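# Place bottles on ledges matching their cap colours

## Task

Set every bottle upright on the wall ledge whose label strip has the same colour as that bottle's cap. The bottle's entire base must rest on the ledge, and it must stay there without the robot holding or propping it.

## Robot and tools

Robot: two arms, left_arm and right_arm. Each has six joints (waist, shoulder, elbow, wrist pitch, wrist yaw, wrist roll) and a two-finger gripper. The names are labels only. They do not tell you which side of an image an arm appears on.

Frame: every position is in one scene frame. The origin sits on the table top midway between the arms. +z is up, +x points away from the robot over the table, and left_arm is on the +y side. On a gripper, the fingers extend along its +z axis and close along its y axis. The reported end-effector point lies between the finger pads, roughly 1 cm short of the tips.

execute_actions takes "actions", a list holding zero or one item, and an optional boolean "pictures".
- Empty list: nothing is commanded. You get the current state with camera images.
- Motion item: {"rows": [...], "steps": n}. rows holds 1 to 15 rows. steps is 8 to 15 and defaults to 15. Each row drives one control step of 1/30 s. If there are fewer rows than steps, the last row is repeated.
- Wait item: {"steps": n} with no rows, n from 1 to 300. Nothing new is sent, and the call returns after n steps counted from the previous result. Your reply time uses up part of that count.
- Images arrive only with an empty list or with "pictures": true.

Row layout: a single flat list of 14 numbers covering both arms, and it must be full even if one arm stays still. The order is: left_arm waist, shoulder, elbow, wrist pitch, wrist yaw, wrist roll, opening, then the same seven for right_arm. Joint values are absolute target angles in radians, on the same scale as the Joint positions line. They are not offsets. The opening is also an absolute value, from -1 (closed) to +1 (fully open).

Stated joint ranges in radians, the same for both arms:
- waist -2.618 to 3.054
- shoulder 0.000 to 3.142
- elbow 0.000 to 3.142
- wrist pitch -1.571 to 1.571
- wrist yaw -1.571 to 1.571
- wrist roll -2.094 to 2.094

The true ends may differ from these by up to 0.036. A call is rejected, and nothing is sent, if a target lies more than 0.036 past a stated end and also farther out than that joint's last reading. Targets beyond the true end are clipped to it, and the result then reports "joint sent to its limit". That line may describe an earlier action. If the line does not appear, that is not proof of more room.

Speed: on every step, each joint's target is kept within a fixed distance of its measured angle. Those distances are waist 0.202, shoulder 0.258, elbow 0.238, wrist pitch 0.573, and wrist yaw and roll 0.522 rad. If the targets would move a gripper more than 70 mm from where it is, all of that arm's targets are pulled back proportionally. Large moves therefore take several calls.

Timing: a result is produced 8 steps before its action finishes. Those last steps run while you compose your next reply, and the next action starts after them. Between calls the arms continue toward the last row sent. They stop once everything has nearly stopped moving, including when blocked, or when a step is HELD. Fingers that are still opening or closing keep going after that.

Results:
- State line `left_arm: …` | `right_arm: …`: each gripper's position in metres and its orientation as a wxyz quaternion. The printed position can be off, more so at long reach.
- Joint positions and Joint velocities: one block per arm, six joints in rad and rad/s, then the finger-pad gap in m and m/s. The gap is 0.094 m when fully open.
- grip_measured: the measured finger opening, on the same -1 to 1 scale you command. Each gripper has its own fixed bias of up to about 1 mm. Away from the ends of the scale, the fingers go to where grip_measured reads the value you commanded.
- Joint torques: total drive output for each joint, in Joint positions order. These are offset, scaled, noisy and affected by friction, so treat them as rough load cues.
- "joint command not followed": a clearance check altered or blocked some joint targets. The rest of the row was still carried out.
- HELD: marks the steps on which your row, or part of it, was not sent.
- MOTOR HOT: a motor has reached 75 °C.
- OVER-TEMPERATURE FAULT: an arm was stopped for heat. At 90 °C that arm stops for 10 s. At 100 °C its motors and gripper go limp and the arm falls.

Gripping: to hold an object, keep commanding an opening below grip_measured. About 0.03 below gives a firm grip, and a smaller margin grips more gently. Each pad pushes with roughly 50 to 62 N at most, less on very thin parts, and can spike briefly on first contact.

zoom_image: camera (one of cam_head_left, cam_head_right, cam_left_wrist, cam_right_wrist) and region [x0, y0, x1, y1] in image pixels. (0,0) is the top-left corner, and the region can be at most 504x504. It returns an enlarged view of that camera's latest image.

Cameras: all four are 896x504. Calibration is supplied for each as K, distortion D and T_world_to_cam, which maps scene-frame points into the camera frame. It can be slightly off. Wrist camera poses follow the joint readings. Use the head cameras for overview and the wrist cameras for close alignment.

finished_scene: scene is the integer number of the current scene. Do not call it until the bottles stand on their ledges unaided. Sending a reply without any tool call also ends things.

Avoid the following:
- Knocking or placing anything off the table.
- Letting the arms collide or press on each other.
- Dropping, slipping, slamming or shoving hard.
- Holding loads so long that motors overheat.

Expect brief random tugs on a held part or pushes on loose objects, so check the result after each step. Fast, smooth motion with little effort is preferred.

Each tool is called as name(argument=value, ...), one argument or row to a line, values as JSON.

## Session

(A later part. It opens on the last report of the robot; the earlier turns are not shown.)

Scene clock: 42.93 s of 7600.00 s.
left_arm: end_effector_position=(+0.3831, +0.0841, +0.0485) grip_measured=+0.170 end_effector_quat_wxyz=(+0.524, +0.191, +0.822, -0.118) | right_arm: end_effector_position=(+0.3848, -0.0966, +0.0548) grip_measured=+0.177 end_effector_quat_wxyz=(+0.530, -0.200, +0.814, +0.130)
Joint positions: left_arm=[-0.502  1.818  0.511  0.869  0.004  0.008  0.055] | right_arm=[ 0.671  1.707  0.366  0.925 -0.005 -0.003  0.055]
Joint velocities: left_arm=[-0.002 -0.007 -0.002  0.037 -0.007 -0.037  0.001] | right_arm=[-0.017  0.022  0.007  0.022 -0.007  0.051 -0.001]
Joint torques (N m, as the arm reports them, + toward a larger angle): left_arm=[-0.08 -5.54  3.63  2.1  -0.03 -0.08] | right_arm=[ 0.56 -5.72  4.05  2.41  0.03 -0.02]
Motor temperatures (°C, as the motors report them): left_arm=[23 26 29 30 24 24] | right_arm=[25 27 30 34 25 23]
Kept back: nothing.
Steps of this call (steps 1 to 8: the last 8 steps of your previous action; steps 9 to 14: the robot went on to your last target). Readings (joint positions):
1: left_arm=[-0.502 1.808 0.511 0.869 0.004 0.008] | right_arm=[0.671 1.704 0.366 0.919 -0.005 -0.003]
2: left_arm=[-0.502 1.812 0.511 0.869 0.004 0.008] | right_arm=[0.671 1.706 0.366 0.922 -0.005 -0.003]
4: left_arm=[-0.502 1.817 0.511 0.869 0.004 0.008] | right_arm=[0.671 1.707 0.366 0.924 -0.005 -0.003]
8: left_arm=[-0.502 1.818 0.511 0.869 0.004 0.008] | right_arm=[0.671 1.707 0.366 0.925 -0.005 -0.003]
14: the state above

execute_actions(
  actions=[
    {"rows": [[-0.503,1.822,0.505,0.938,0,0,0.135, 0.677,1.712,0.356,0.96,0,0,0.14],[-0.503,1.826,0.505,0.944,0,0,0.135, 0.677,1.710,0.356,0.95,0,0,0.14],[-0.503,1.830,0.505,0.950,0,0,0.135, 0.677,1.708,0.356,0.94,0,0,0.14],[-0.503,1.834,0.505,0.956,0,0,0.135, 0.677,1.707,0.356,0.935,0,0,0.16],[-0.503,1.838,0.505,0.962,0,0,0.135, 0.677,1.707,0.356,0.935,0,0,0.19],[-0.503,1.842,0.505,0.968,0,0,0.135, 0.677,1.707,0.356,0.935,0,0,0.23],[-0.503,1.846,0.505,0.973,0,0,0.135, 0.677,1.707,0.356,0.935,0,0,0.30],[-0.503,1.850,0.505,0.977,0,0,0.135, 0.677,1.707,0.356,0.935,0,0,0.40],[-0.503,1.854,0.505,0.977,0,0,0.135, 0.677,1.707,0.356,0.935,0,0,0.50],[-0.503,1.858,0.505,0.977,0,0,0.135, 0.677,1.707,0.356,0.935,0,0,0.60],[-0.503,1.862,0.505,0.977,0,0,0.135, 0.677,1.707,0.356,0.935,0,0,0.70],[-0.503,1.865,0.505,0.977,0,0,0.135, 0.677,1.707,0.356,0.935,0,0,0.80],[-0.503,1.868,0.505,0.977,0,0,0.135, 0.677,1.707,0.356,0.935,0,0,0.90],[-0.503,1.868,0.505,0.977,0,0,0.135, 0.677,1.707,0.356,0.935,0,0,1.0]], "steps": 15},
  ],
)

execute_actions(
  actions=[
    {"steps": 16},
  ],
)

Scene clock: 44.03 s of 7600.00 s.
left_arm: end_effector_position=(+0.3846, +0.0834, +0.0482) grip_measured=+0.170 end_effector_quat_wxyz=(+0.528, +0.190, +0.819, -0.119) | right_arm: end_effector_position=(+0.3848, -0.0966, +0.0548) grip_measured=+0.272 end_effector_quat_wxyz=(+0.530, -0.200, +0.814, +0.130)
Joint positions: left_arm=[-0.502  1.833  0.511  0.895  0.004  0.008  0.055] | right_arm=[ 0.671  1.707  0.366  0.925 -0.005 -0.003  0.06 ]
Joint velocities: left_arm=[ 0.027  0.11  -0.027  0.212 -0.051  0.007 -0.001] | right_arm=[ 0.002  0.012 -0.007  0.037  0.081 -0.022  0.054]
Joint torques (N m, as the arm reports them, + toward a larger angle): left_arm=[-0.07 -5.1   3.61  1.92 -0.05 -0.07] | right_arm=[ 0.55 -6.17  4.07  1.97  0.02  0.  ]
Motor temperatures (°C, as the motors report them): left_arm=[23 26 28 30 24 24] | right_arm=[25 26 30 34 25 23]
Steps of this call (steps 1 to 26: the robot went on to your last target; steps 27 to 33: the first 7 steps of this action). Readings (joint positions):
27: left_arm=[-0.502 1.818 0.511 0.870 0.004 0.008] | right_arm=[0.671 1.707 0.366 0.925 -0.005 -0.003]
28: left_arm=[-0.502 1.818 0.511 0.870 0.004 0.008] | right_arm=[0.671 1.707 0.366 0.925 -0.005 -0.003]
30: left_arm=[-0.502 1.820 0.511 0.875 0.004 0.008] | right_arm=[0.671 1.707 0.366 0.924 -0.005 -0.003]
33: the state above

Scene clock: 44.57 s of 7600.00 s.
left_arm: end_effector_position=(+0.3872, +0.0822, +0.0484) grip_measured=+0.170 end_effector_quat_wxyz=(+0.537, +0.189, +0.813, -0.121) | right_arm: end_effector_position=(+0.3852, -0.0964, +0.0556) grip_measured=+1.000 end_effector_quat_wxyz=(+0.532, -0.199, +0.813, +0.130)
Joint positions: left_arm=[-0.502  1.857  0.511  0.941  0.004  0.008  0.055] | right_arm=[ 0.671  1.707  0.366  0.929 -0.005 -0.003  0.094]
Joint velocities: left_arm=[-0.012  0.002  0.007 -0.022  0.066 -0.022  0.   ] | right_arm=[-0.012  0.017  0.002 -0.007  0.037 -0.051  0.   ]
Joint torques (N m, as the arm reports them, + toward a larger angle): left_arm=[-0.06 -4.83  3.41  1.88 -0.03 -0.07] | right_arm=[ 0.52 -6.17  4.03  2.02  0.05 -0.01]
Motor temperatures (°C, as the motors report them): left_arm=[23 26 28 30 24 24] | right_arm=[25 26 30 34 25 23]
Kept back: nothing.
Steps of this call (steps 1 to 8: the last 8 steps of your previous action; steps 9 to 16: the robot went on to your last target). Readings (joint positions):
1: left_arm=[-0.502 1.837 0.511 0.902 0.004 0.008] | right_arm=[0.671 1.707 0.366 0.927 -0.005 -0.003]
2: left_arm=[-0.502 1.840 0.511 0.909 0.004 0.008] | right_arm=[0.671 1.707 0.366 0.927 -0.005 -0.003]
4: left_arm=[-0.502 1.846 0.511 0.920 0.004 0.008] | right_arm=[0.671 1.707 0.366 0.928 -0.005 -0.003]
8: left_arm=[-0.502 1.855 0.511 0.936 0.004 0.008] | right_arm=[0.671 1.707 0.366 0.928 -0.005 -0.003]
16: the state above

execute_actions(
  actions=[
    {"rows": [[-0.503,1.862,0.505,0.965,0,0,0.14, 0.677,1.695,0.365,0.92,0,0,1],[-0.503,1.857,0.505,0.955,0,0,0.155, 0.677,1.675,0.378,0.89,0,0,1],[-0.503,1.855,0.505,0.95,0,0,0.18, 0.677,1.648,0.392,0.85,0,0,1],[-0.503,1.855,0.505,0.95,0,0,0.22, 0.677,1.617,0.408,0.80,0,0,1],[-0.503,1.855,0.505,0.95,0,0,0.28, 0.677,1.582,0.425,0.75,0,0,1],[-0.503,1.855,0.505,0.95,0,0,0.36, 0.677,1.547,0.442,0.70,0,0,1],[-0.503,1.855,0.505,0.95,0,0,0.46, 0.677,1.511,0.459,0.645,0,0,1],[-0.503,1.855,0.505,0.95,0,0,0.56, 0.677,1.476,0.476,0.59,0,0,1],[-0.503,1.855,0.505,0.95,0,0,0.66, 0.677,1.441,0.493,0.54,0,0,1],[-0.503,1.855,0.505,0.95,0,0,0.76, 0.677,1.406,0.510,0.485,0,0,1],[-0.503,1.855,0.505,0.95,0,0,0.86, 0.677,1.375,0.525,0.44,0,0,1],[-0.503,1.855,0.505,0.95,0,0,0.95, 0.677,1.347,0.538,0.40,0,0,1],[-0.503,1.855,0.505,0.95,0,0,1.0, 0.677,1.328,0.548,0.37,0,0,1],[-0.503,1.855,0.505,0.95,0,0,1.0, 0.677,1.312,0.555,0.35,0,0,1]], "steps": 15},
  ],
)

execute_actions(
  actions=[
    {"rows": [[-0.503,1.844,0.515,0.935,0,0,1, 0.663,1.312,0.56,0.345,0,0,1],[-0.503,1.826,0.528,0.905,0,0,1, 0.639,1.312,0.565,0.34,0,0,1],[-0.503,1.80,0.542,0.865,0,0,1, 0.605,1.312,0.575,0.33,0,0,1],[-0.503,1.771,0.558,0.82,0,0,1, 0.567,1.312,0.585,0.32,0,0,1],[-0.503,1.738,0.575,0.77,0,0,1, 0.524,1.312,0.595,0.31,0,0,1],[-0.503,1.705,0.592,0.72,0,0,1, 0.481,1.312,0.605,0.30,0,0,1],[-0.503,1.672,0.609,0.67,0,0,1, 0.438,1.312,0.615,0.29,0,0,1],[-0.503,1.640,0.626,0.62,0,0,1, 0.396,1.312,0.625,0.28,0,0,1],[-0.503,1.607,0.643,0.57,0,0,1, 0.353,1.312,0.635,0.27,0,0,1],[-0.503,1.574,0.660,0.52,0,0,1, 0.310,1.312,0.64,0.265,0,0,1],[-0.503,1.545,0.675,0.475,0,0,1, 0.272,1.312,0.645,0.26,0,0,1],[-0.503,1.519,0.688,0.435,0,0,1, 0.238,1.312,0.65,0.255,0,0,1],[-0.503,1.501,0.697,0.405,0,0,1, 0.214,1.312,0.65,0.255,0,0,1],[-0.503,1.49,0.70,0.39,0,0,1, 0.20,1.312,0.65,0.255,0,0,1]], "steps": 15},
  ],
)

execute_actions(
  actions=[
    {"rows": [[-0.512,1.50,0.713,0.388,0,0,1, 0.20,1.312,0.65,0.255,0,0,1],[-0.528,1.517,0.734,0.384,0,0,1, 0.20,1.312,0.65,0.255,0,0,1],[-0.550,1.541,0.765,0.378,0,0,1, 0.20,1.312,0.65,0.255,0,0,1],[-0.576,1.568,0.799,0.372,0,0,1, 0.20,1.312,0.65,0.255,0,0,1],[-0.604,1.598,0.838,0.364,0,0,1, 0.20,1.312,0.65,0.255,0,0,1],[-0.633,1.629,0.876,0.357,0,0,1, 0.20,1.312,0.65,0.255,0,0,1],[-0.661,1.659,0.915,0.35,0,0,1, 0.20,1.312,0.65,0.255,0,0,1],[-0.689,1.689,0.954,0.343,0,0,1, 0.20,1.312,0.65,0.255,0,0,1],[-0.718,1.720,0.992,0.336,0,0,1, 0.20,1.312,0.65,0.255,0,0,1],[-0.746,1.750,1.031,0.328,0,0,1, 0.20,1.312,0.65,0.255,0,0,1],[-0.772,1.777,1.066,0.322,0,0,1, 0.20,1.312,0.65,0.255,0,0,1],[-0.794,1.801,1.096,0.316,0,0,1, 0.20,1.312,0.65,0.255,0,0,1],[-0.810,1.818,1.117,0.312,0,0,1, 0.20,1.312,0.65,0.255,0,0,1],[-0.819,1.828,1.13,0.31,0,0,1, 0.20,1.312,0.65,0.255,0,0,1]], "steps": 15},
  ],
)

execute_actions(
  actions=[
    {"steps": 20},
  ],
  pictures=true,
)

Scene clock: 47.13 s of 7600.00 s.
left_arm: end_effector_position=(+0.3872, +0.0822, +0.0484) grip_measured=+0.415 end_effector_quat_wxyz=(+0.537, +0.189, +0.813, -0.121) | right_arm: end_effector_position=(+0.3848, -0.0966, +0.0710) grip_measured=+1.000 end_effector_quat_wxyz=(+0.525, -0.200, +0.817, +0.128)
Joint positions: left_arm=[-0.502  1.857  0.511  0.941  0.004  0.008  0.066] | right_arm=[ 0.671  1.604  0.393  0.782 -0.005 -0.003  0.094]
Joint velocities: left_arm=[-0.032 -0.012 -0.007  0.11  -0.037 -0.037  0.086] | right_arm=[-0.012 -0.974  0.422 -1.223 -0.081  0.022  0.   ]
Joint torques (N m, as the arm reports them, + toward a larger angle): left_arm=[-0.08 -5.79  3.43  1.63 -0.03 -0.07] | right_arm=[ 0.58 -8.3   9.17  2.35  0.04  0.01]
Motor temperatures (°C, as the motors report them): left_arm=[23 26 28 30 24 24] | right_arm=[25 26 29 34 25 23]
Steps of this call (steps 1 to 15: the robot went on to your last target; steps 16 to 70: nothing new was sent; steps 71 to 77: the first 7 steps of this action). Readings (joint positions):
71: left_arm=[-0.502 1.857 0.511 0.941 0.004 0.008] | right_arm=[0.671 1.707 0.366 0.929 -0.005 -0.003]
72: left_arm=[-0.502 1.857 0.511 0.941 0.004 0.008] | right_arm=[0.671 1.706 0.366 0.925 -0.005 -0.003]
74: left_arm=[-0.502 1.857 0.511 0.941 0.004 0.008] | right_arm=[0.671 1.685 0.366 0.891 -0.005 -0.003]
77: the state above

Scene clock: 47.63 s of 7600.00 s.
left_arm: end_effector_position=(+0.3864, +0.0825, +0.0608) grip_measured=+1.000 end_effector_quat_wxyz=(+0.524, +0.191, +0.822, -0.118) | right_arm: end_effector_position=(+0.4135, -0.1452, +0.1576) grip_measured=+1.000 end_effector_quat_wxyz=(+0.550, -0.141, +0.817, +0.096)
Joint positions: left_arm=[-0.502  1.771  0.537  0.796  0.004  0.008  0.094] | right_arm=[ 0.528  1.318  0.567  0.365 -0.011 -0.003  0.094]
Joint velocities: left_arm=[ 0.007 -0.891  0.427 -1.194  0.022  0.037  0.   ] | right_arm=[-1.292 -0.002  0.217 -0.549  0.037 -0.066  0.   ]
Joint torques (N m, as the arm reports them, + toward a larger angle): left_arm=[-0.08 -8.69  7.44  2.   -0.04 -0.07] | right_arm=[-1.15 -5.27 10.57  2.03  0.08  0.02]
Motor temperatures (°C, as the motors report them): left_arm=[23 26 28 30 24 24] | right_arm=[25 26 29 34 25 23]
Steps of this call (steps 1 to 8: the last 8 steps of your previous action; steps 9 to 15: the first 7 steps of this action). Readings (joint positions):
9: left_arm=[-0.502 1.857 0.511 0.941 0.004 0.008] | right_arm=[0.671 1.325 0.537 0.482 -0.005 -0.003]
10: left_arm=[-0.502 1.857 0.511 0.938 0.004 0.008] | right_arm=[0.669 1.318 0.542 0.465 -0.005 -0.003]
12: left_arm=[-0.502 1.842 0.511 0.905 0.004 0.008] | right_arm=[0.640 1.318 0.551 0.426 -0.009 -0.003]
15: the state above

Scene clock: 48.13 s of 7600.00 s.
left_arm: end_effector_position=(+0.4027, +0.0281, +0.1642) grip_measured=+1.000 end_effector_quat_wxyz=(+0.547, +0.221, +0.794, -0.147) | right_arm: end_effector_position=(+0.4399, -0.2782, +0.1626) grip_measured=+1.000 end_effector_quat_wxyz=(+0.544, -0.001, +0.839, -0.001)
Joint positions: left_arm=[-0.594  1.596  0.819  0.41  -0.005  0.008  0.094] | right_arm=[ 0.2    1.318  0.625  0.274  0.004 -0.002  0.094]
Joint velocities: left_arm=[-0.828  0.901  1.106 -0.403 -0.051 -0.007  0.   ] | right_arm=[ 0.002 -0.017  0.007 -0.11  -0.081  0.022  0.   ]
Joint torques (N m, as the arm reports them, + toward a larger angle): left_arm=[-1.07 -4.81  7.73  1.53  0.07 -0.07] | right_arm=[ 0.   -5.36 10.    1.83 -0.08 -0.01]
Motor temperatures (°C, as the motors report them): left_arm=[23 26 28 30 24 24] | right_arm=[25 26 30 34 25 23]
Steps of this call (steps 1 to 8: the last 8 steps of your previous action; steps 9 to 15: the first 7 steps of this action). Readings (joint positions):
9: left_arm=[-0.502 1.507 0.684 0.515 0.004 0.008] | right_arm=[0.204 1.318 0.625 0.292 0.004 -0.002]
10: left_arm=[-0.504 1.506 0.694 0.500 0.003 0.008] | right_arm=[0.200 1.318 0.625 0.287 0.005 -0.002]
12: left_arm=[-0.523 1.521 0.724 0.458 -0.001 0.008] | right_arm=[0.200 1.318 0.625 0.279 0.004 -0.002]
15: the state above

Scene clock: 48.80 s of 7600.00 s.
left_arm: end_effector_position=(+0.3797, -0.1040, +0.1586) grip_measured=+1.000 end_effector_quat_wxyz=(+0.510, +0.318, +0.772, -0.207) | right_arm: end_effector_position=(+0.4394, -0.2782, +0.1615) grip_measured=+1.000 end_effector_quat_wxyz=(+0.542, -0.001, +0.840, -0.001)
Joint positions: left_arm=[-0.826  1.824  1.098  0.322  0.005  0.008  0.094] | right_arm=[ 0.2    1.318  0.625  0.269  0.004 -0.002  0.094]
Joint velocities: left_arm=[-0.007 -0.012  0.012  0.022 -0.022 -0.051  0.   ] | right_arm=[ 0.002 -0.007 -0.007  0.022  0.051 -0.066  0.   ]
Joint torques (N m, as the arm reports them, + toward a larger angle): left_arm=[ 0.37 -7.11  8.05  1.44 -0.04 -0.08] | right_arm=[ 0.04 -5.39  9.98  1.81 -0.05 -0.01]
Motor temperatures (°C, as the motors report them): left_arm=[23 26 28 30 24 24] | right_arm=[25 26 30 34 25 23]
Kept back: nothing.
Steps of this call (steps 1 to 8: the last 8 steps of your previous action; steps 9 to 20: the robot went on to your last target). Readings (joint positions):
1: left_arm=[-0.624 1.628 0.858 0.398 -0.005 0.008] | right_arm=[0.200 1.318 0.625 0.272 0.004 -0.002]
2: left_arm=[-0.654 1.660 0.898 0.388 -0.005 0.008] | right_arm=[0.200 1.318 0.625 0.271 0.004 -0.002]
4: left_arm=[-0.715 1.723 0.977 0.371 -0.004 0.008] | right_arm=[0.200 1.318 0.625 0.270 0.004 -0.002]
8: left_arm=[-0.811 1.813 1.087 0.350 0.000 0.008] | right_arm=[0.200 1.318 0.625 0.269 0.004 -0.002]
20: the state above
camera_calibration (this result's frames):
cam_left_wrist: T_world_to_cam=[[-0.644513, -0.748377, 0.156633, 0.139217], [-0.700927, 0.496473, -0.512071, 0.41992], [0.305458, -0.439825, -0.844541, 0.0571439], [0, 0, 0, 1]] pos_world=[0.366605, -0.0791585, 0.241483]
cam_right_wrist: T_world_to_cam=[[-0.025206, -0.997373, -0.0679148, -0.259118], [-0.893644, 0.0529301, -0.445645, 0.514464], [0.448069, 0.0494587, -0.89263, 0.0812824], [0, 0, 0, 1]] pos_world=[0.416796, -0.289688, 0.284225]

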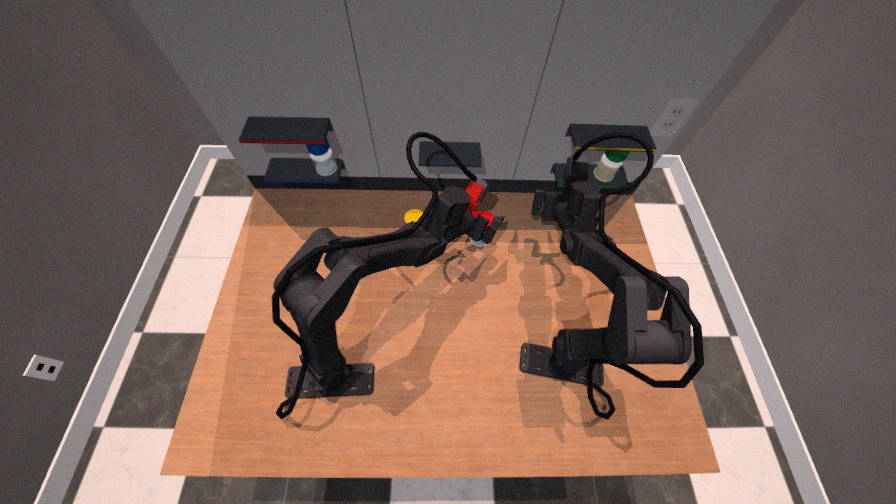

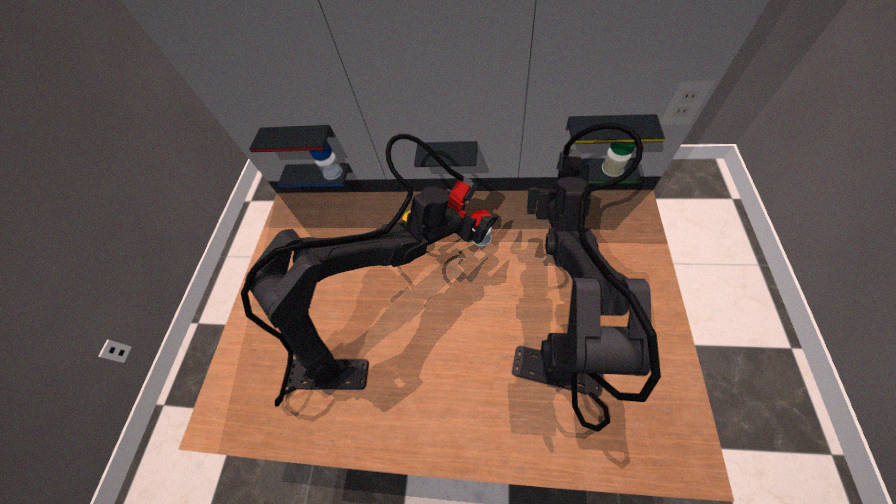

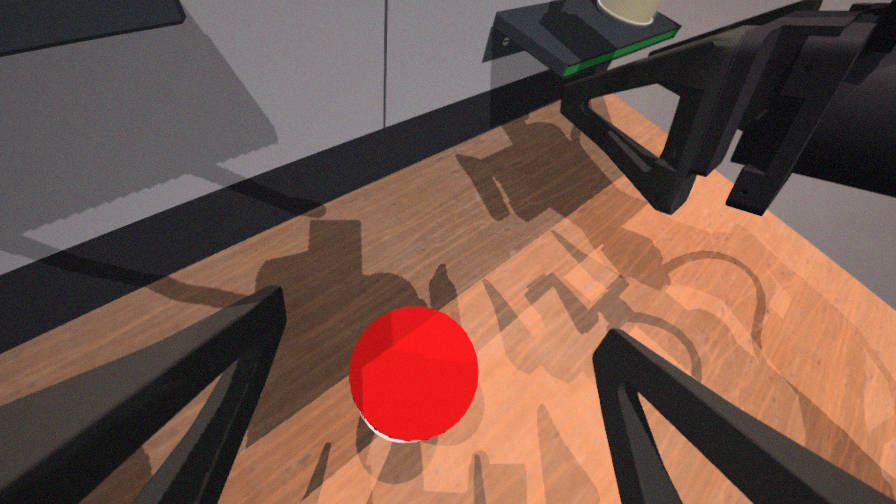

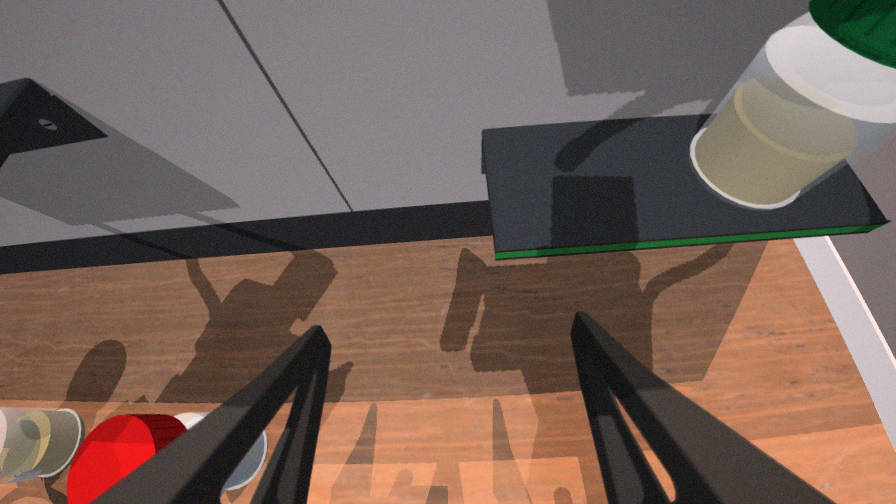

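execute_actions(
  actions=[
    {"rows": [[-0.822,1.835,1.12,0.34,0,0,1, 0.20,1.312,0.65,0.255,0,0,1],[-0.822,1.847,1.10,0.375,0,0,1, 0.20,1.312,0.65,0.255,0,0,1],[-0.822,1.865,1.088,0.41,0,0,1, 0.20,1.312,0.65,0.255,0,0,1],[-0.822,1.885,1.077,0.45,0,0,1, 0.20,1.312,0.65,0.255,0,0,1],[-0.822,1.908,1.066,0.49,0,0,1, 0.20,1.312,0.65,0.255,0,0,1],[-0.822,1.930,1.054,0.53,0,0,1, 0.20,1.312,0.65,0.255,0,0,1],[-0.822,1.953,1.042,0.57,0,0,1, 0.20,1.312,0.65,0.255,0,0,1],[-0.822,1.975,1.030,0.605,0,0,1, 0.20,1.312,0.65,0.255,0,0,1],[-0.822,1.998,1.018,0.64,0,0,1, 0.20,1.312,0.65,0.255,0,0,1],[-0.822,2.020,1.007,0.665,0,0,1, 0.20,1.312,0.65,0.255,0,0,1],[-0.822,2.040,0.997,0.685,0,0,1, 0.20,1.312,0.65,0.255,0,0,1],[-0.822,2.058,0.988,0.70,0,0,1, 0.20,1.312,0.65,0.255,0,0,1],[-0.822,2.070,0.982,0.70,0,0,1, 0.20,1.312,0.65,0.255,0,0,1],[-0.822,2.078,0.978,0.70,0,0,1, 0.20,1.312,0.65,0.255,0,0,1]], "steps": 15},
  ],
)

execute_actions(
  actions=[
    {"steps": 22},
  ],
  pictures=true,
)

Scene clock: 50.13 s of 7600.00 s.
left_arm: end_effector_position=(+0.3880, -0.1120, +0.1483) grip_measured=+1.000 end_effector_quat_wxyz=(+0.529, +0.313, +0.759, -0.214) | right_arm: end_effector_position=(+0.4394, -0.2782, +0.1615) grip_measured=+1.000 end_effector_quat_wxyz=(+0.542, -0.001, +0.840, -0.001)
Joint positions: left_arm=[-0.826  1.89   1.087  0.447  0.005  0.008  0.094] | right_arm=[ 0.2    1.318  0.625  0.269  0.004 -0.002  0.094]
Joint velocities: left_arm=[-0.022  0.569 -0.266  0.916  0.007 -0.037  0.   ] | right_arm=[ 0.007  0.012  0.027  0.007 -0.022  0.066  0.   ]
Joint torques (N m, as the arm reports them, + toward a larger angle): left_arm=[ 0.21 -5.8   3.53  1.33 -0.04 -0.07] | right_arm=[ 0.06 -5.36  9.99  1.82 -0.06 -0.02]
Motor temperatures (°C, as the motors report them): left_arm=[23 26 28 30 24 24] | right_arm=[25 26 30 34 25 23]
Steps of this call (steps 1 to 15: the robot went on to your last target; steps 16 to 33: nothing new was sent; steps 34 to 40: the first 7 steps of this action). Readings (joint positions):
34: left_arm=[-0.826 1.824 1.098 0.321 0.005 0.008] | right_arm=[0.200 1.318 0.625 0.269 0.004 -0.002]
35: left_arm=[-0.826 1.825 1.098 0.325 0.005 0.008] | right_arm=[0.200 1.318 0.625 0.269 0.004 -0.002]
37: left_arm=[-0.826 1.839 1.098 0.357 0.005 0.008] | right_arm=[0.200 1.318 0.625 0.269 0.004 -0.002]
40: the state above

Scene clock: 50.87 s of 7600.00 s.
left_arm: end_effector_position=(+0.3795, -0.1037, +0.0460) grip_measured=+1.000 end_effector_quat_wxyz=(+0.495, +0.322, +0.782, -0.201) | right_arm: end_effector_position=(+0.4394, -0.2782, +0.1615) grip_measured=+1.000 end_effector_quat_wxyz=(+0.542, -0.001, +0.840, -0.001)
Joint positions: left_arm=[-0.826  2.095  0.976  0.674  0.005  0.008  0.094] | right_arm=[ 0.2    1.318  0.625  0.269  0.004 -0.002  0.094]
Joint velocities: left_arm=[ 0.032 -0.037  0.007  0.037 -0.022  0.007  0.   ] | right_arm=[-0.022 -0.032 -0.017 -0.022  0.022  0.037  0.   ]
Joint torques (N m, as the arm reports them, + toward a larger angle): left_arm=[ 0.21 -9.53  4.84  1.75 -0.05 -0.07] | right_arm=[ 0.05 -5.32  9.99  1.83 -0.05 -0.01]
Motor temperatures (°C, as the motors report them): left_arm=[23 26 28 30 24 24] | right_arm=[25 26 30 34 25 23]
Kept back: nothing.
Steps of this call (steps 1 to 8: the last 8 steps of your previous action; steps 9 to 22: the robot went on to your last target). Readings (joint positions):
1: left_arm=[-0.826 1.911 1.077 0.481 0.005 0.008] | right_arm=[0.200 1.318 0.625 0.269 0.004 -0.002]
2: left_arm=[-0.826 1.935 1.064 0.513 0.005 0.008] | right_arm=[0.200 1.318 0.625 0.269 0.004 -0.002]
4: left_arm=[-0.826 1.987 1.037 0.568 0.005 0.008] | right_arm=[0.200 1.318 0.625 0.269 0.004 -0.002]
8: left_arm=[-0.826 2.075 0.990 0.620 0.005 0.008] | right_arm=[0.200 1.318 0.625 0.269 0.004 -0.002]
22: the state above
camera_calibration (this result's frames):
cam_left_wrist: T_world_to_cam=[[-0.63996, -0.752793, 0.154124, 0.154798], [-0.71542, 0.510528, -0.477007, 0.367327], [0.280403, -0.415529, -0.86528, -0.0247474], [0, 0, 0, 1]] pos_world=[0.368797, -0.0812835, 0.129946]
cam_right_wrist: T_world_to_cam=[[-0.025206, -0.997373, -0.0679148, -0.259118], [-0.893644, 0.0529301, -0.445645, 0.514464], [0.448069, 0.0494587, -0.89263, 0.0812824], [0, 0, 0, 1]] pos_world=[0.416796, -0.289688, 0.284225]

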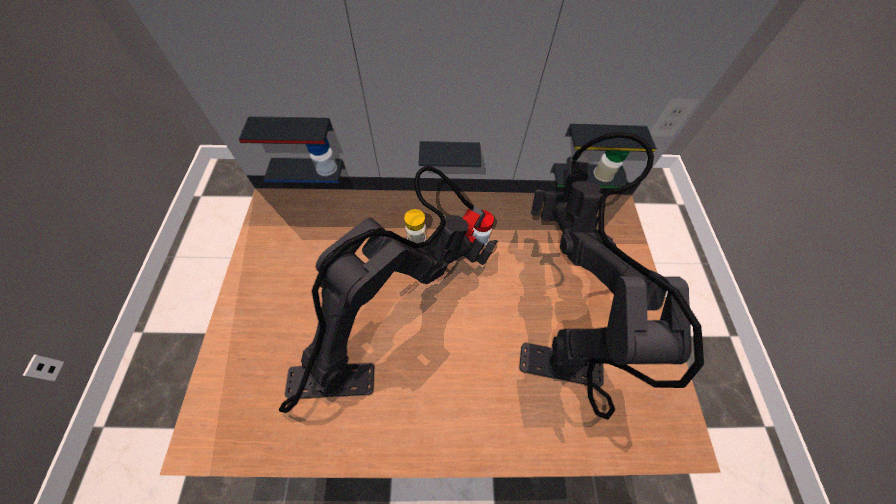

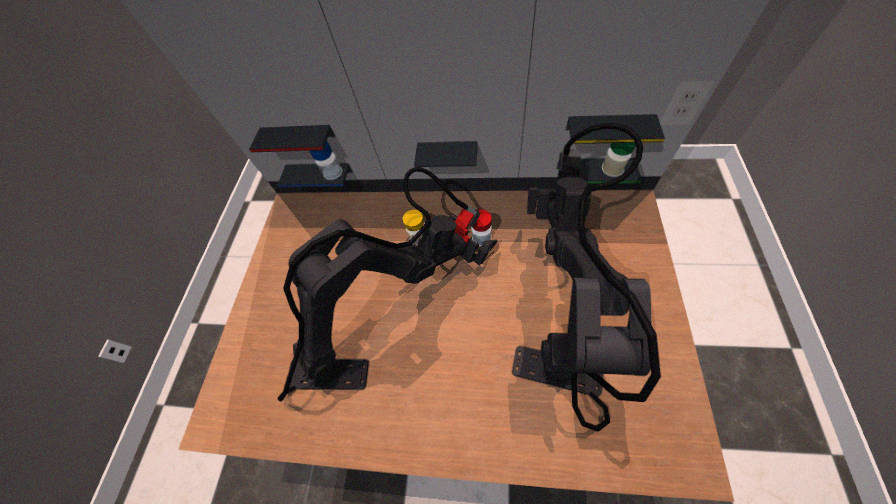

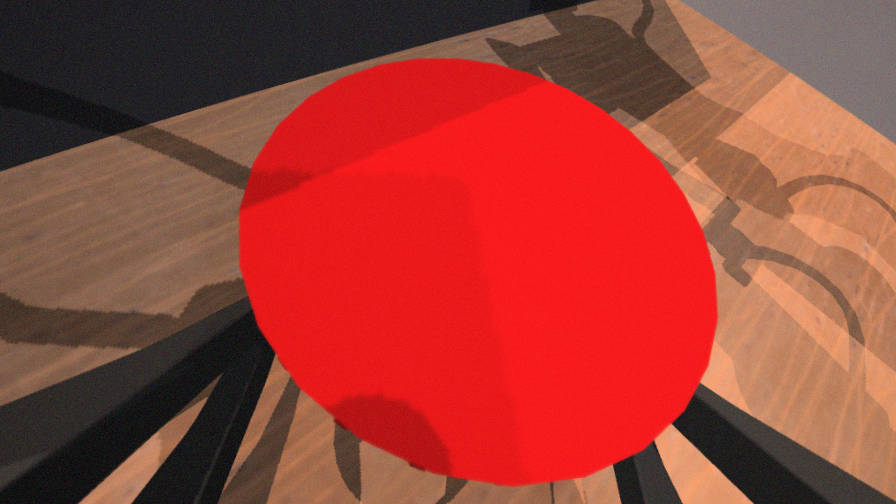

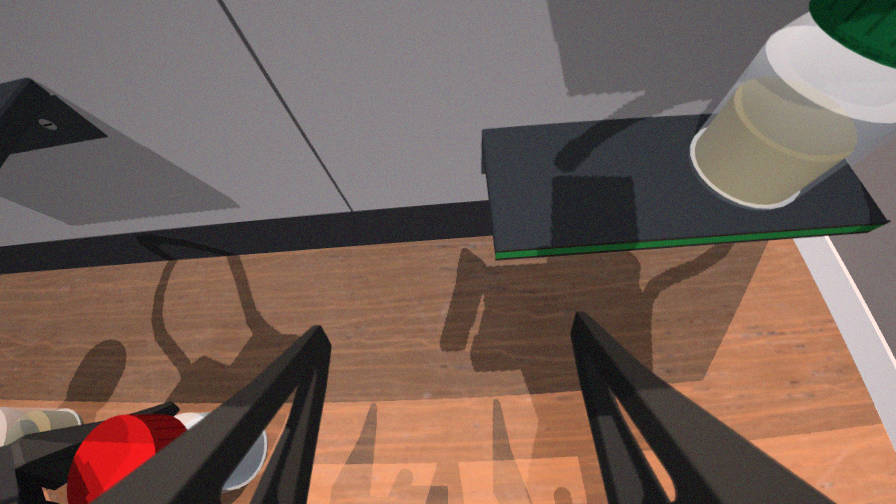

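execute_actions(
  actions=[
    {"rows": [[-0.822,2.085,0.978,0.70,0,0,0.9, 0.20,1.312,0.65,0.255,0,0,1],[-0.822,2.085,0.978,0.70,0,0,0.78, 0.20,1.312,0.65,0.255,0,0,1],[-0.822,2.085,0.978,0.70,0,0,0.66, 0.20,1.312,0.65,0.255,0,0,1],[-0.822,2.085,0.978,0.70,0,0,0.55, 0.20,1.312,0.65,0.255,0,0,1],[-0.822,2.085,0.978,0.70,0,0,0.47, 0.20,1.312,0.65,0.255,0,0,1],[-0.822,2.085,0.978,0.70,0,0,0.41, 0.20,1.312,0.65,0.255,0,0,1],[-0.822,2.085,0.978,0.70,0,0,0.36, 0.20,1.312,0.65,0.255,0,0,1],[-0.822,2.085,0.978,0.70,0,0,0.31, 0.20,1.312,0.65,0.255,0,0,1],[-0.822,2.085,0.978,0.70,0,0,0.27, 0.20,1.312,0.65,0.255,0,0,1],[-0.822,2.085,0.978,0.70,0,0,0.23, 0.20,1.312,0.65,0.255,0,0,1],[-0.822,2.085,0.978,0.70,0,0,0.20, 0.20,1.312,0.65,0.255,0,0,1],[-0.822,2.085,0.978,0.70,0,0,0.17, 0.20,1.312,0.65,0.255,0,0,1],[-0.822,2.085,0.978,0.70,0,0,0.135, 0.20,1.312,0.65,0.255,0,0,1]], "steps": 15},
  ],
)

execute_actions(
  actions=[
    {"steps": 12},
  ],
)

Scene clock: 51.57 s of 7600.00 s.
left_arm: end_effector_position=(+0.3799, -0.1039, +0.0468) grip_measured=+0.386 end_effector_quat_wxyz=(+0.496, +0.321, +0.781, -0.201) | right_arm: end_effector_position=(+0.4394, -0.2782, +0.1615) grip_measured=+1.000 end_effector_quat_wxyz=(+0.542, -0.001, +0.840, -0.001)
Joint positions: left_arm=[-0.826  2.095  0.976  0.677  0.004  0.008  0.065] | right_arm=[ 0.2    1.318  0.625  0.269  0.004 -0.002  0.094]
Joint velocities: left_arm=[-0.007  0.007  0.012  0.037 -0.066 -0.037 -0.048] | right_arm=[ 0.002 -0.017 -0.007 -0.066 -0.022  0.022  0.   ]
Joint torques (N m, as the arm reports them, + toward a larger angle): left_arm=[ 0.21 -9.02  4.85  1.75 -0.05 -0.1 ] | right_arm=[ 0.04 -5.4   9.97  1.81 -0.05 -0.02]
Motor temperatures (°C, as the motors report them): left_arm=[23 26 28 30 24 24] | right_arm=[25 26 30 34 25 23]
Steps of this call (steps 1 to 14: the robot went on to your last target; steps 15 to 21: the first 7 steps of this action). Readings (joint positions):
15: left_arm=[-0.826 2.095 0.976 0.677 0.005 0.008] | right_arm=[0.200 1.318 0.625 0.269 0.004 -0.002]
16: left_arm=[-0.826 2.095 0.976 0.677 0.005 0.008] | right_arm=[0.200 1.318 0.625 0.269 0.004 -0.002]
18: left_arm=[-0.826 2.095 0.976 0.677 0.005 0.008] | right_arm=[0.200 1.318 0.625 0.269 0.004 -0.002]
21: the state above

Scene clock: 51.97 s of 7600.00 s.
left_arm: end_effector_position=(+0.3803, -0.1035, +0.0468) grip_measured=+0.167 end_effector_quat_wxyz=(+0.497, +0.320, +0.782, -0.199) | right_arm: end_effector_position=(+0.4394, -0.2782, +0.1615) grip_measured=+1.000 end_effector_quat_wxyz=(+0.542, -0.001, +0.840, -0.001)
Joint positions: left_arm=[-0.826  2.095  0.976  0.677  0.001  0.008  0.055] | right_arm=[ 0.2    1.318  0.625  0.269  0.004 -0.002  0.094]
Joint velocities: left_arm=[ 0.012 -0.002 -0.012 -0.007 -0.022  0.037  0.   ] | right_arm=[-0.007 -0.007  0.007 -0.007 -0.007  0.051  0.   ]
Joint torques (N m, as the arm reports them, + toward a larger angle): left_arm=[ 0.21 -9.02  4.85  1.74  0.   -0.07] | right_arm=[ 0.07 -5.39 10.    1.81 -0.04 -0.02]
Motor temperatures (°C, as the motors report them): left_arm=[23 26 28 30 24 24] | right_arm=[25 26 30 34 25 23]
Kept back: nothing.
Steps of this call (steps 1 to 8: the last 8 steps of your previous action; steps 9 to 12: the robot went on to your last target). Readings (joint positions):
1: left_arm=[-0.826 2.095 0.976 0.677 0.003 0.008] | right_arm=[0.200 1.318 0.625 0.269 0.004 -0.002]
2: left_arm=[-0.826 2.095 0.976 0.677 0.002 0.008] | right_arm=[0.200 1.318 0.625 0.269 0.004 -0.002]
4: left_arm=[-0.826 2.095 0.976 0.677 0.001 0.008] | right_arm=[0.200 1.318 0.625 0.269 0.004 -0.002]
8: left_arm=[-0.826 2.095 0.976 0.677 0.001 0.008] | right_arm=[0.200 1.318 0.625 0.269 0.004 -0.002]
12: the state above

execute_actions(
  actions=[
    {"rows": [[-0.822,2.07,0.985,0.72,0,0,0.135, 0.20,1.312,0.65,0.255,0,0,1],[-0.822,2.045,0.993,0.73,0,0,0.135, 0.20,1.312,0.65,0.255,0,0,1],[-0.822,2.01,1.002,0.72,0,0,0.135, 0.20,1.312,0.65,0.255,0,0,1],[-0.822,1.97,1.011,0.69,0,0,0.135, 0.20,1.312,0.65,0.255,0,0,1],[-0.822,1.925,1.02,0.64,0,0,0.135, 0.20,1.312,0.65,0.255,0,0,1],[-0.822,1.88,1.029,0.58,0,0,0.135, 0.20,1.312,0.65,0.255,0,0,1],[-0.822,1.835,1.038,0.52,0,0,0.135, 0.20,1.312,0.65,0.255,0,0,1],[-0.822,1.79,1.047,0.46,0,0,0.135, 0.20,1.312,0.65,0.255,0,0,1],[-0.822,1.745,1.056,0.40,0,0,0.135, 0.20,1.312,0.65,0.255,0,0,1],[-0.822,1.70,1.064,0.34,0,0,0.135, 0.20,1.312,0.65,0.255,0,0,1],[-0.818,1.66,1.072,0.285,0,0,0.135, 0.20,1.312,0.65,0.255,0,0,1],[-0.81,1.628,1.08,0.235,0,0,0.135, 0.20,1.312,0.65,0.255,0,0,1],[-0.798,1.603,1.09,0.19,0,0,0.135, 0.20,1.312,0.65,0.255,0,0,1],[-0.78,1.585,1.10,0.155,0,0,0.135, 0.20,1.312,0.65,0.255,0,0,1],[-0.755,1.572,1.115,0.125,0,0,0.135, 0.20,1.312,0.65,0.255,0,0,1]], "steps": 15},
  ],
)

execute_actions(
  actions=[
    {"rows": [[-0.725,1.562,1.131,0.098,0,0,0.135, 0.20,1.312,0.65,0.255,0,0,1],[-0.69,1.554,1.148,0.072,0,0,0.135, 0.20,1.312,0.65,0.255,0,0,1],[-0.655,1.546,1.165,0.046,0,0,0.135, 0.20,1.312,0.65,0.255,0,0,1],[-0.62,1.538,1.182,0.02,0,0,0.135, 0.20,1.312,0.65,0.255,0,0,1],[-0.585,1.530,1.199,-0.006,0,0,0.135, 0.20,1.312,0.65,0.255,0,0,1],[-0.55,1.522,1.216,-0.032,0,0,0.135, 0.20,1.312,0.65,0.255,0,0,1],[-0.515,1.514,1.233,-0.058,0,0,0.135, 0.20,1.312,0.65,0.255,0,0,1],[-0.48,1.506,1.25,-0.084,0,0,0.135, 0.20,1.312,0.65,0.255,0,0,1],[-0.445,1.498,1.267,-0.11,0,0,0.135, 0.20,1.312,0.65,0.255,0,0,1],[-0.41,1.49,1.284,-0.136,0,0,0.135, 0.20,1.312,0.65,0.255,0,0,1],[-0.375,1.482,1.301,-0.162,0,0,0.135, 0.20,1.312,0.65,0.255,0,0,1],[-0.34,1.474,1.318,-0.188,0,0,0.135, 0.205,1.314,0.652,0.255,0,0,1],[-0.305,1.466,1.335,-0.214,0,0,0.135, 0.215,1.319,0.657,0.256,0,0,1],[-0.27,1.458,1.352,-0.24,0,0,0.135, 0.23,1.327,0.664,0.257,0,0,1],[-0.235,1.45,1.369,-0.266,0,0,0.135, 0.25,1.337,0.673,0.258,0,0,1]], "steps": 15},
  ],
)

execute_actions(
  actions=[
    {"rows": [[-0.20,1.442,1.386,-0.292,0,0,0.135, 0.275,1.35,0.685,0.259,0,0,1],[-0.165,1.434,1.403,-0.318,0,0,0.135, 0.305,1.365,0.699,0.26,0,0,1],[-0.13,1.426,1.42,-0.344,0,0,0.135, 0.335,1.38,0.713,0.262,0,0,1],[-0.095,1.418,1.437,-0.37,0,0,0.135, 0.365,1.395,0.727,0.264,0,0,1],[-0.06,1.41,1.454,-0.396,0,0,0.135, 0.395,1.41,0.741,0.266,0,0,1],[-0.025,1.402,1.471,-0.422,0,0,0.135, 0.425,1.425,0.755,0.268,0,0,1],[0.01,1.394,1.488,-0.448,0,0,0.135, 0.455,1.44,0.769,0.27,0,0,1],[0.045,1.386,1.505,-0.474,0,0,0.135, 0.485,1.455,0.783,0.272,0,0,1],[0.078,1.378,1.52,-0.498,0,0,0.135, 0.515,1.47,0.797,0.274,0,0,1],[0.108,1.371,1.533,-0.52,0,0,0.135, 0.545,1.485,0.811,0.276,0,0,1],[0.134,1.365,1.544,-0.538,0,0,0.135, 0.575,1.50,0.825,0.278,0,0,1],[0.155,1.36,1.553,-0.552,0,0,0.135, 0.605,1.515,0.839,0.28,0,0,1],[0.172,1.356,1.56,-0.562,0,0,0.135, 0.635,1.53,0.853,0.282,0,0,1],[0.184,1.353,1.564,-0.568,0,0,0.135, 0.665,1.545,0.867,0.284,0,0,1],[0.19,1.352,1.565,-0.57,0,0,0.135, 0.695,1.56,0.881,0.286,0,0,1]], "steps": 15},
  ],
)

execute_actions(
  actions=[
    {"rows": [[0.19,1.352,1.565,-0.57,0,0,0.135, 0.725,1.575,0.895,0.288,0,0,1],[0.19,1.352,1.565,-0.57,0,0,0.135, 0.755,1.59,0.909,0.29,0,0,1],[0.19,1.352,1.565,-0.57,0,0,0.135, 0.785,1.605,0.923,0.292,0,0,1],[0.19,1.352,1.565,-0.57,0,0,0.135, 0.815,1.62,0.937,0.294,0,0,1],[0.19,1.352,1.565,-0.57,0,0,0.135, 0.845,1.635,0.951,0.296,0,0,1],[0.19,1.352,1.565,-0.57,0,0,0.135, 0.875,1.65,0.965,0.297,0,0,1],[0.19,1.352,1.565,-0.57,0,0,0.135, 0.903,1.664,0.979,0.298,0,0,1],[0.19,1.352,1.565,-0.57,0,0,0.135, 0.928,1.677,0.991,0.299,0,0,1],[0.19,1.352,1.565,-0.57,0,0,0.135, 0.95,1.688,1.002,0.30,0,0,1],[0.19,1.352,1.565,-0.57,0,0,0.135, 0.968,1.698,1.011,0.30,0,0,1],[0.19,1.352,1.565,-0.57,0,0,0.135, 0.982,1.705,1.018,0.30,0,0,1],[0.19,1.352,1.565,-0.57,0,0,0.135, 0.992,1.71,1.023,0.30,0,0,1],[0.19,1.352,1.565,-0.57,0,0,0.135, 0.998,1.714,1.027,0.30,0,0,1],[0.19,1.352,1.565,-0.57,0,0,0.135, 1.0,1.715,1.028,0.30,0,0,1]], "steps": 15},
  ],
)

execute_actions(
  actions=[
    {"steps": 18},
  ],
  pictures=true,
)

Scene clock: 59.10 s of 7600.00 s.
left_arm: end_effector_position=(+0.3772, -0.1005, +0.0712) grip_measured=+0.167 end_effector_quat_wxyz=(+0.496, +0.321, +0.782, -0.199) | right_arm: end_effector_position=(+0.4394, -0.2782, +0.1615) grip_measured=+1.000 end_effector_quat_wxyz=(+0.542, -0.001, +0.840, -0.001)
Joint positions: left_arm=[-0.826  2.009  0.976  0.589  0.001  0.008  0.055] | right_arm=[ 0.2    1.318  0.625  0.269  0.004 -0.002  0.094]
Joint velocities: left_arm=[-0.007 -0.901  0.007 -0.828  0.007 -0.022  0.   ] | right_arm=[ 0.007 -0.017  0.007 -0.051 -0.051 -0.022  0.   ]
Joint torques (N m, as the arm reports them, + toward a larger angle): left_arm=[  0.2  -12.64   8.11   2.23   0.01  -0.05] | right_arm=[ 0.06 -5.34  9.99  1.81 -0.05 -0.01]
Motor temperatures (°C, as the motors report them): left_arm=[23 28 28 30 24 24] | right_arm=[25 26 31 33 25 23]
Steps of this call (steps 1 to 15: the robot went on to your last target; steps 16 to 90: nothing new was sent; then 3.90 s passed at rest; steps 91 to 97: the first 7 steps of this action). Readings (joint positions):
91: left_arm=[-0.826 2.095 0.976 0.678 0.001 0.008] | right_arm=[0.200 1.318 0.625 0.269 0.004 -0.002]
92: left_arm=[-0.826 2.095 0.976 0.679 0.001 0.008] | right_arm=[0.200 1.318 0.625 0.269 0.004 -0.002]
94: left_arm=[-0.826 2.079 0.976 0.663 0.001 0.008] | right_arm=[0.200 1.318 0.625 0.269 0.004 -0.002]
97: the state above

Scene clock: 59.60 s of 7600.00 s.
left_arm: end_effector_position=(+0.4235, +0.0104, +0.2625) grip_measured=+0.167 end_effector_quat_wxyz=(+0.558, +0.225, +0.783, -0.159) | right_arm: end_effector_position=(+0.4394, -0.2782, +0.1615) grip_measured=+1.000 end_effector_quat_wxyz=(+0.542, -0.001, +0.840, -0.001)
Joint positions: left_arm=[-0.595  1.564  1.169  0.062  0.017  0.008  0.055] | right_arm=[ 0.2    1.318  0.625  0.269  0.004 -0.002  0.094]
Joint velocities: left_arm=[ 1.297 -0.242  0.554 -0.916 -0.125  0.022 -0.   ] | right_arm=[-0.007 -0.012  0.032  0.081  0.007 -0.022  0.   ]
Joint torques (N m, as the arm reports them, + toward a larger angle): left_arm=[ 0.02 -8.37  8.31  1.71 -0.13 -0.05] | right_arm=[ 0.03 -5.34 10.01  1.82 -0.05 -0.01]
Motor temperatures (°C, as the motors report them): left_arm=[23 28 28 30 24 24] | right_arm=[25 26 31 33 25 23]
Steps of this call (steps 1 to 8: the last 8 steps of your previous action; steps 9 to 15: the first 7 steps of this action). Readings (joint positions):
9: left_arm=[-0.801 1.671 1.040 0.253 0.009 0.008] | right_arm=[0.200 1.318 0.625 0.269 0.004 -0.002]
10: left_arm=[-0.782 1.643 1.060 0.216 0.013 0.008] | right_arm=[0.200 1.318 0.625 0.269 0.004 -0.002]
12: left_arm=[-0.722 1.600 1.105 0.152 0.018 0.008] | right_arm=[0.200 1.318 0.625 0.269 0.004 -0.002]
15: the state above

Scene clock: 60.10 s of 7600.00 s.
left_arm: end_effector_position=(+0.4581, +0.2732, +0.3252) grip_measured=+0.167 end_effector_quat_wxyz=(+0.540, +0.001, +0.842, +0.003) | right_arm: end_effector_position=(+0.4551, -0.1959, +0.1703) grip_measured=+1.000 end_effector_quat_wxyz=(+0.543, -0.081, +0.834, +0.050)
Joint positions: left_arm=[-0.052  1.46   1.411 -0.381 -0.     0.008  0.055] | right_arm=[ 0.392  1.403  0.72   0.266  0.006 -0.002  0.094]
Joint velocities: left_arm=[ 0.984 -0.261  0.501 -0.799  0.037  0.022 -0.   ] | right_arm=[ 0.891  0.442  0.422  0.051 -0.066 -0.007  0.   ]
Joint torques (N m, as the arm reports them, + toward a larger angle): left_arm=[ 0.06 -8.44  9.23  1.95  0.02 -0.06] | right_arm=[ 0.76 -4.93  9.84  1.96 -0.05 -0.02]
Motor temperatures (°C, as the motors report them): left_arm=[23 28 28 30 24 24] | right_arm=[25 26 31 33 25 23]
Steps of this call (steps 1 to 8: the last 8 steps of your previous action; steps 9 to 15: the first 7 steps of this action). Readings (joint positions):
9: left_arm=[-0.260 1.510 1.308 -0.218 -0.000 0.008] | right_arm=[0.222 1.323 0.634 0.264 0.006 -0.002]
10: left_arm=[-0.227 1.503 1.324 -0.247 0.000 0.008] | right_arm=[0.242 1.331 0.645 0.264 0.007 -0.002]
12: left_arm=[-0.158 1.487 1.358 -0.303 0.001 0.008] | right_arm=[0.297 1.357 0.674 0.264 0.007 -0.002]
15: the state above

Scene clock: 60.60 s of 7600.00 s.
left_arm: end_effector_position=(+0.4072, +0.3781, +0.3656) grip_measured=+0.167 end_effector_quat_wxyz=(+0.528, -0.104, +0.840, +0.072) | right_arm: end_effector_position=(+0.4221, +0.0154, +0.1699) grip_measured=+1.000 end_effector_quat_wxyz=(+0.519, -0.266, +0.794, +0.172)
Joint positions: left_arm=[ 0.194  1.38   1.527 -0.595 -0.008  0.008  0.055] | right_arm=[ 0.843  1.63   0.929  0.287  0.002 -0.002  0.094]
Joint velocities: left_arm=[ 0.012  0.012  0.012 -0.198  0.037 -0.007 -0.001] | right_arm=[ 0.823  0.413  0.383  0.066 -0.051 -0.022  0.   ]
Joint torques (N m, as the arm reports them, + toward a larger angle): left_arm=[-0.21 -5.8   8.26  2.01  0.1  -0.08] | right_arm=[ 0.85 -7.41  9.96  1.98 -0.01 -0.04]
Motor temperatures (°C, as the motors report them): left_arm=[23 28 28 30 24 24] | right_arm=[25 26 31 33 25 23]
Steps of this call (steps 1 to 8: the last 8 steps of your previous action; steps 9 to 15: the first 7 steps of this action). Readings (joint positions):
9: left_arm=[0.189 1.385 1.523 -0.552 -0.011 0.008] | right_arm=[0.664 1.541 0.844 0.276 0.003 -0.002]
10: left_arm=[0.193 1.381 1.526 -0.560 -0.012 0.008] | right_arm=[0.693 1.556 0.858 0.278 0.003 -0.002]
12: left_arm=[0.194 1.380 1.527 -0.573 -0.010 0.008] | right_arm=[0.754 1.586 0.886 0.282 0.003 -0.002]
15: the state above

Scene clock: 61.20 s of 7600.00 s.
left_arm: end_effector_position=(+0.4057, +0.3774, +0.3622) grip_measured=+0.167 end_effector_quat_wxyz=(+0.521, -0.104, +0.844, +0.070) | right_arm: end_effector_position=(+0.3830, +0.0878, +0.1660) grip_measured=+1.000 end_effector_quat_wxyz=(+0.502, -0.330, +0.770, +0.215)
Joint positions: left_arm=[ 0.194  1.38   1.527 -0.61  -0.007  0.008  0.055] | right_arm=[ 1.002  1.706  0.997  0.295 -0.003 -0.002  0.094]
Joint velocities: left_arm=[ 0.002 -0.012  0.007 -0.022 -0.007 -0.022  0.   ] | right_arm=[-0.007 -0.002  0.022 -0.022  0.051 -0.037  0.   ]
Joint torques (N m, as the arm reports them, + toward a larger angle): left_arm=[-0.26 -5.76  8.41  1.9   0.1  -0.07] | right_arm=[-0.09 -8.16 10.4   2.    0.03 -0.01]
Motor temperatures (°C, as the motors report them): left_arm=[23 28 28 30 24 24] | right_arm=[25 26 31 33 25 23]
Kept back: nothing.
Steps of this call (steps 1 to 8: the last 8 steps of your previous action; steps 9 to 18: the robot went on to your last target). Readings (joint positions):
1: left_arm=[0.194 1.380 1.527 -0.599 -0.008 0.008] | right_arm=[0.873 1.645 0.942 0.289 0.002 -0.002]
2: left_arm=[0.194 1.380 1.527 -0.602 -0.007 0.008] | right_arm=[0.900 1.658 0.955 0.291 0.002 -0.002]
4: left_arm=[0.194 1.380 1.527 -0.606 -0.007 0.008] | right_arm=[0.949 1.682 0.976 0.293 0.001 -0.002]
8: left_arm=[0.194 1.380 1.527 -0.609 -0.007 0.008] | right_arm=[1.000 1.705 0.996 0.295 -0.003 -0.002]
18: the state above
camera_calibration (this result's frames):
cam_left_wrist: T_world_to_cam=[[0.318657, -0.936286, 0.147734, 0.167732], [-0.814771, -0.350208, -0.462063, 0.65101], [0.484361, 0.0268704, -0.874455, 0.195016], [0, 0, 0, 1]] pos_world=[0.382516, 0.379794, 0.446561]
cam_right_wrist: T_world_to_cam=[[0.704402, -0.706195, -0.0714554, -0.199667], [-0.653285, -0.605658, -0.454309, 0.413899], [0.277553, 0.366697, -0.887974, 0.129189], [0, 0, 0, 1]] pos_world=[0.375183, 0.0623041, 0.288487]

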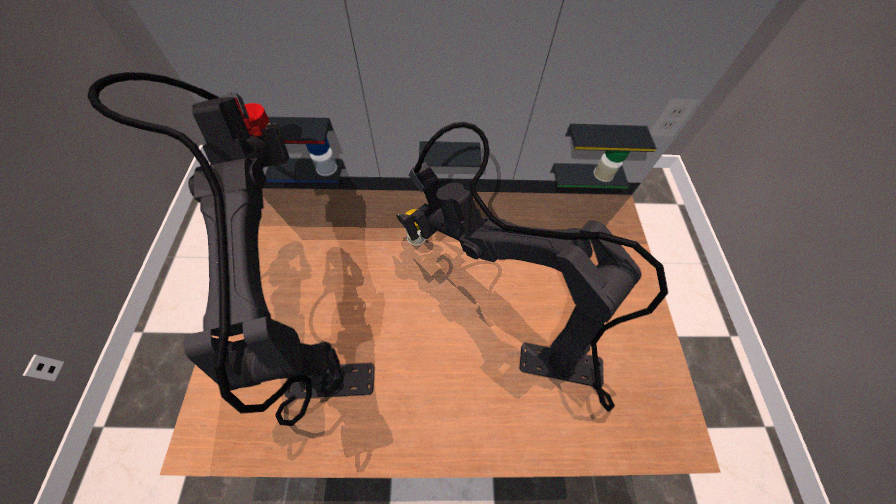

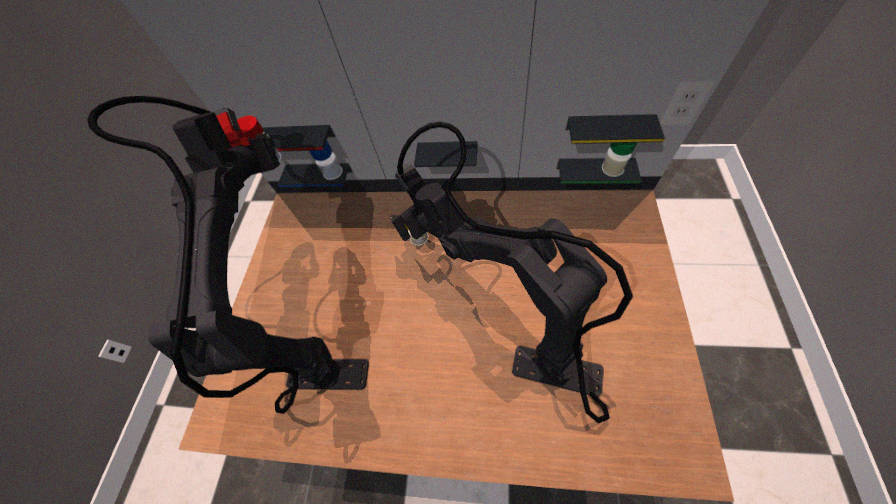

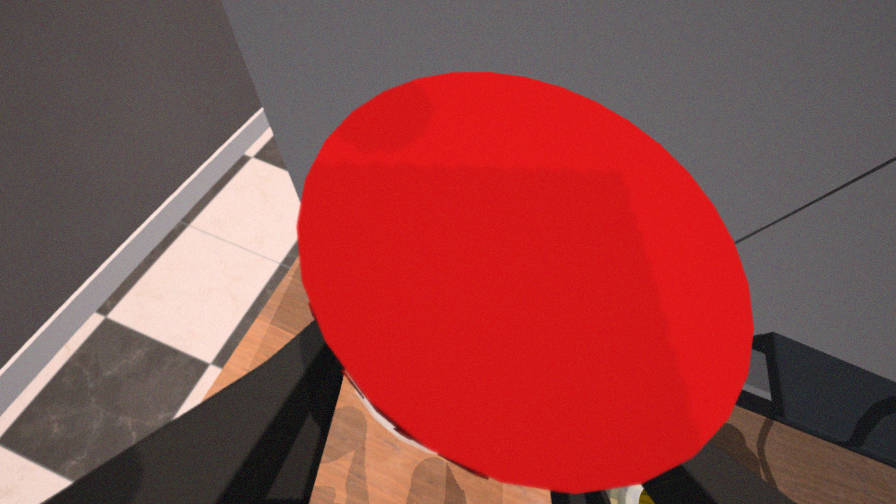

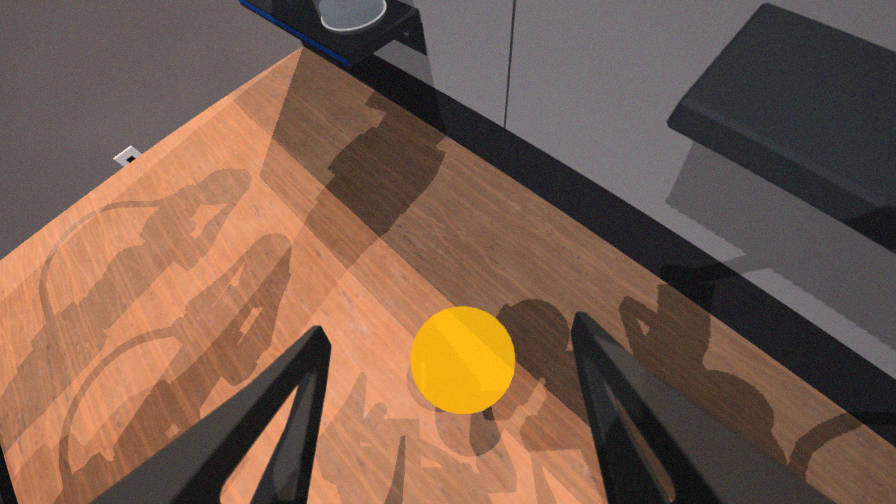

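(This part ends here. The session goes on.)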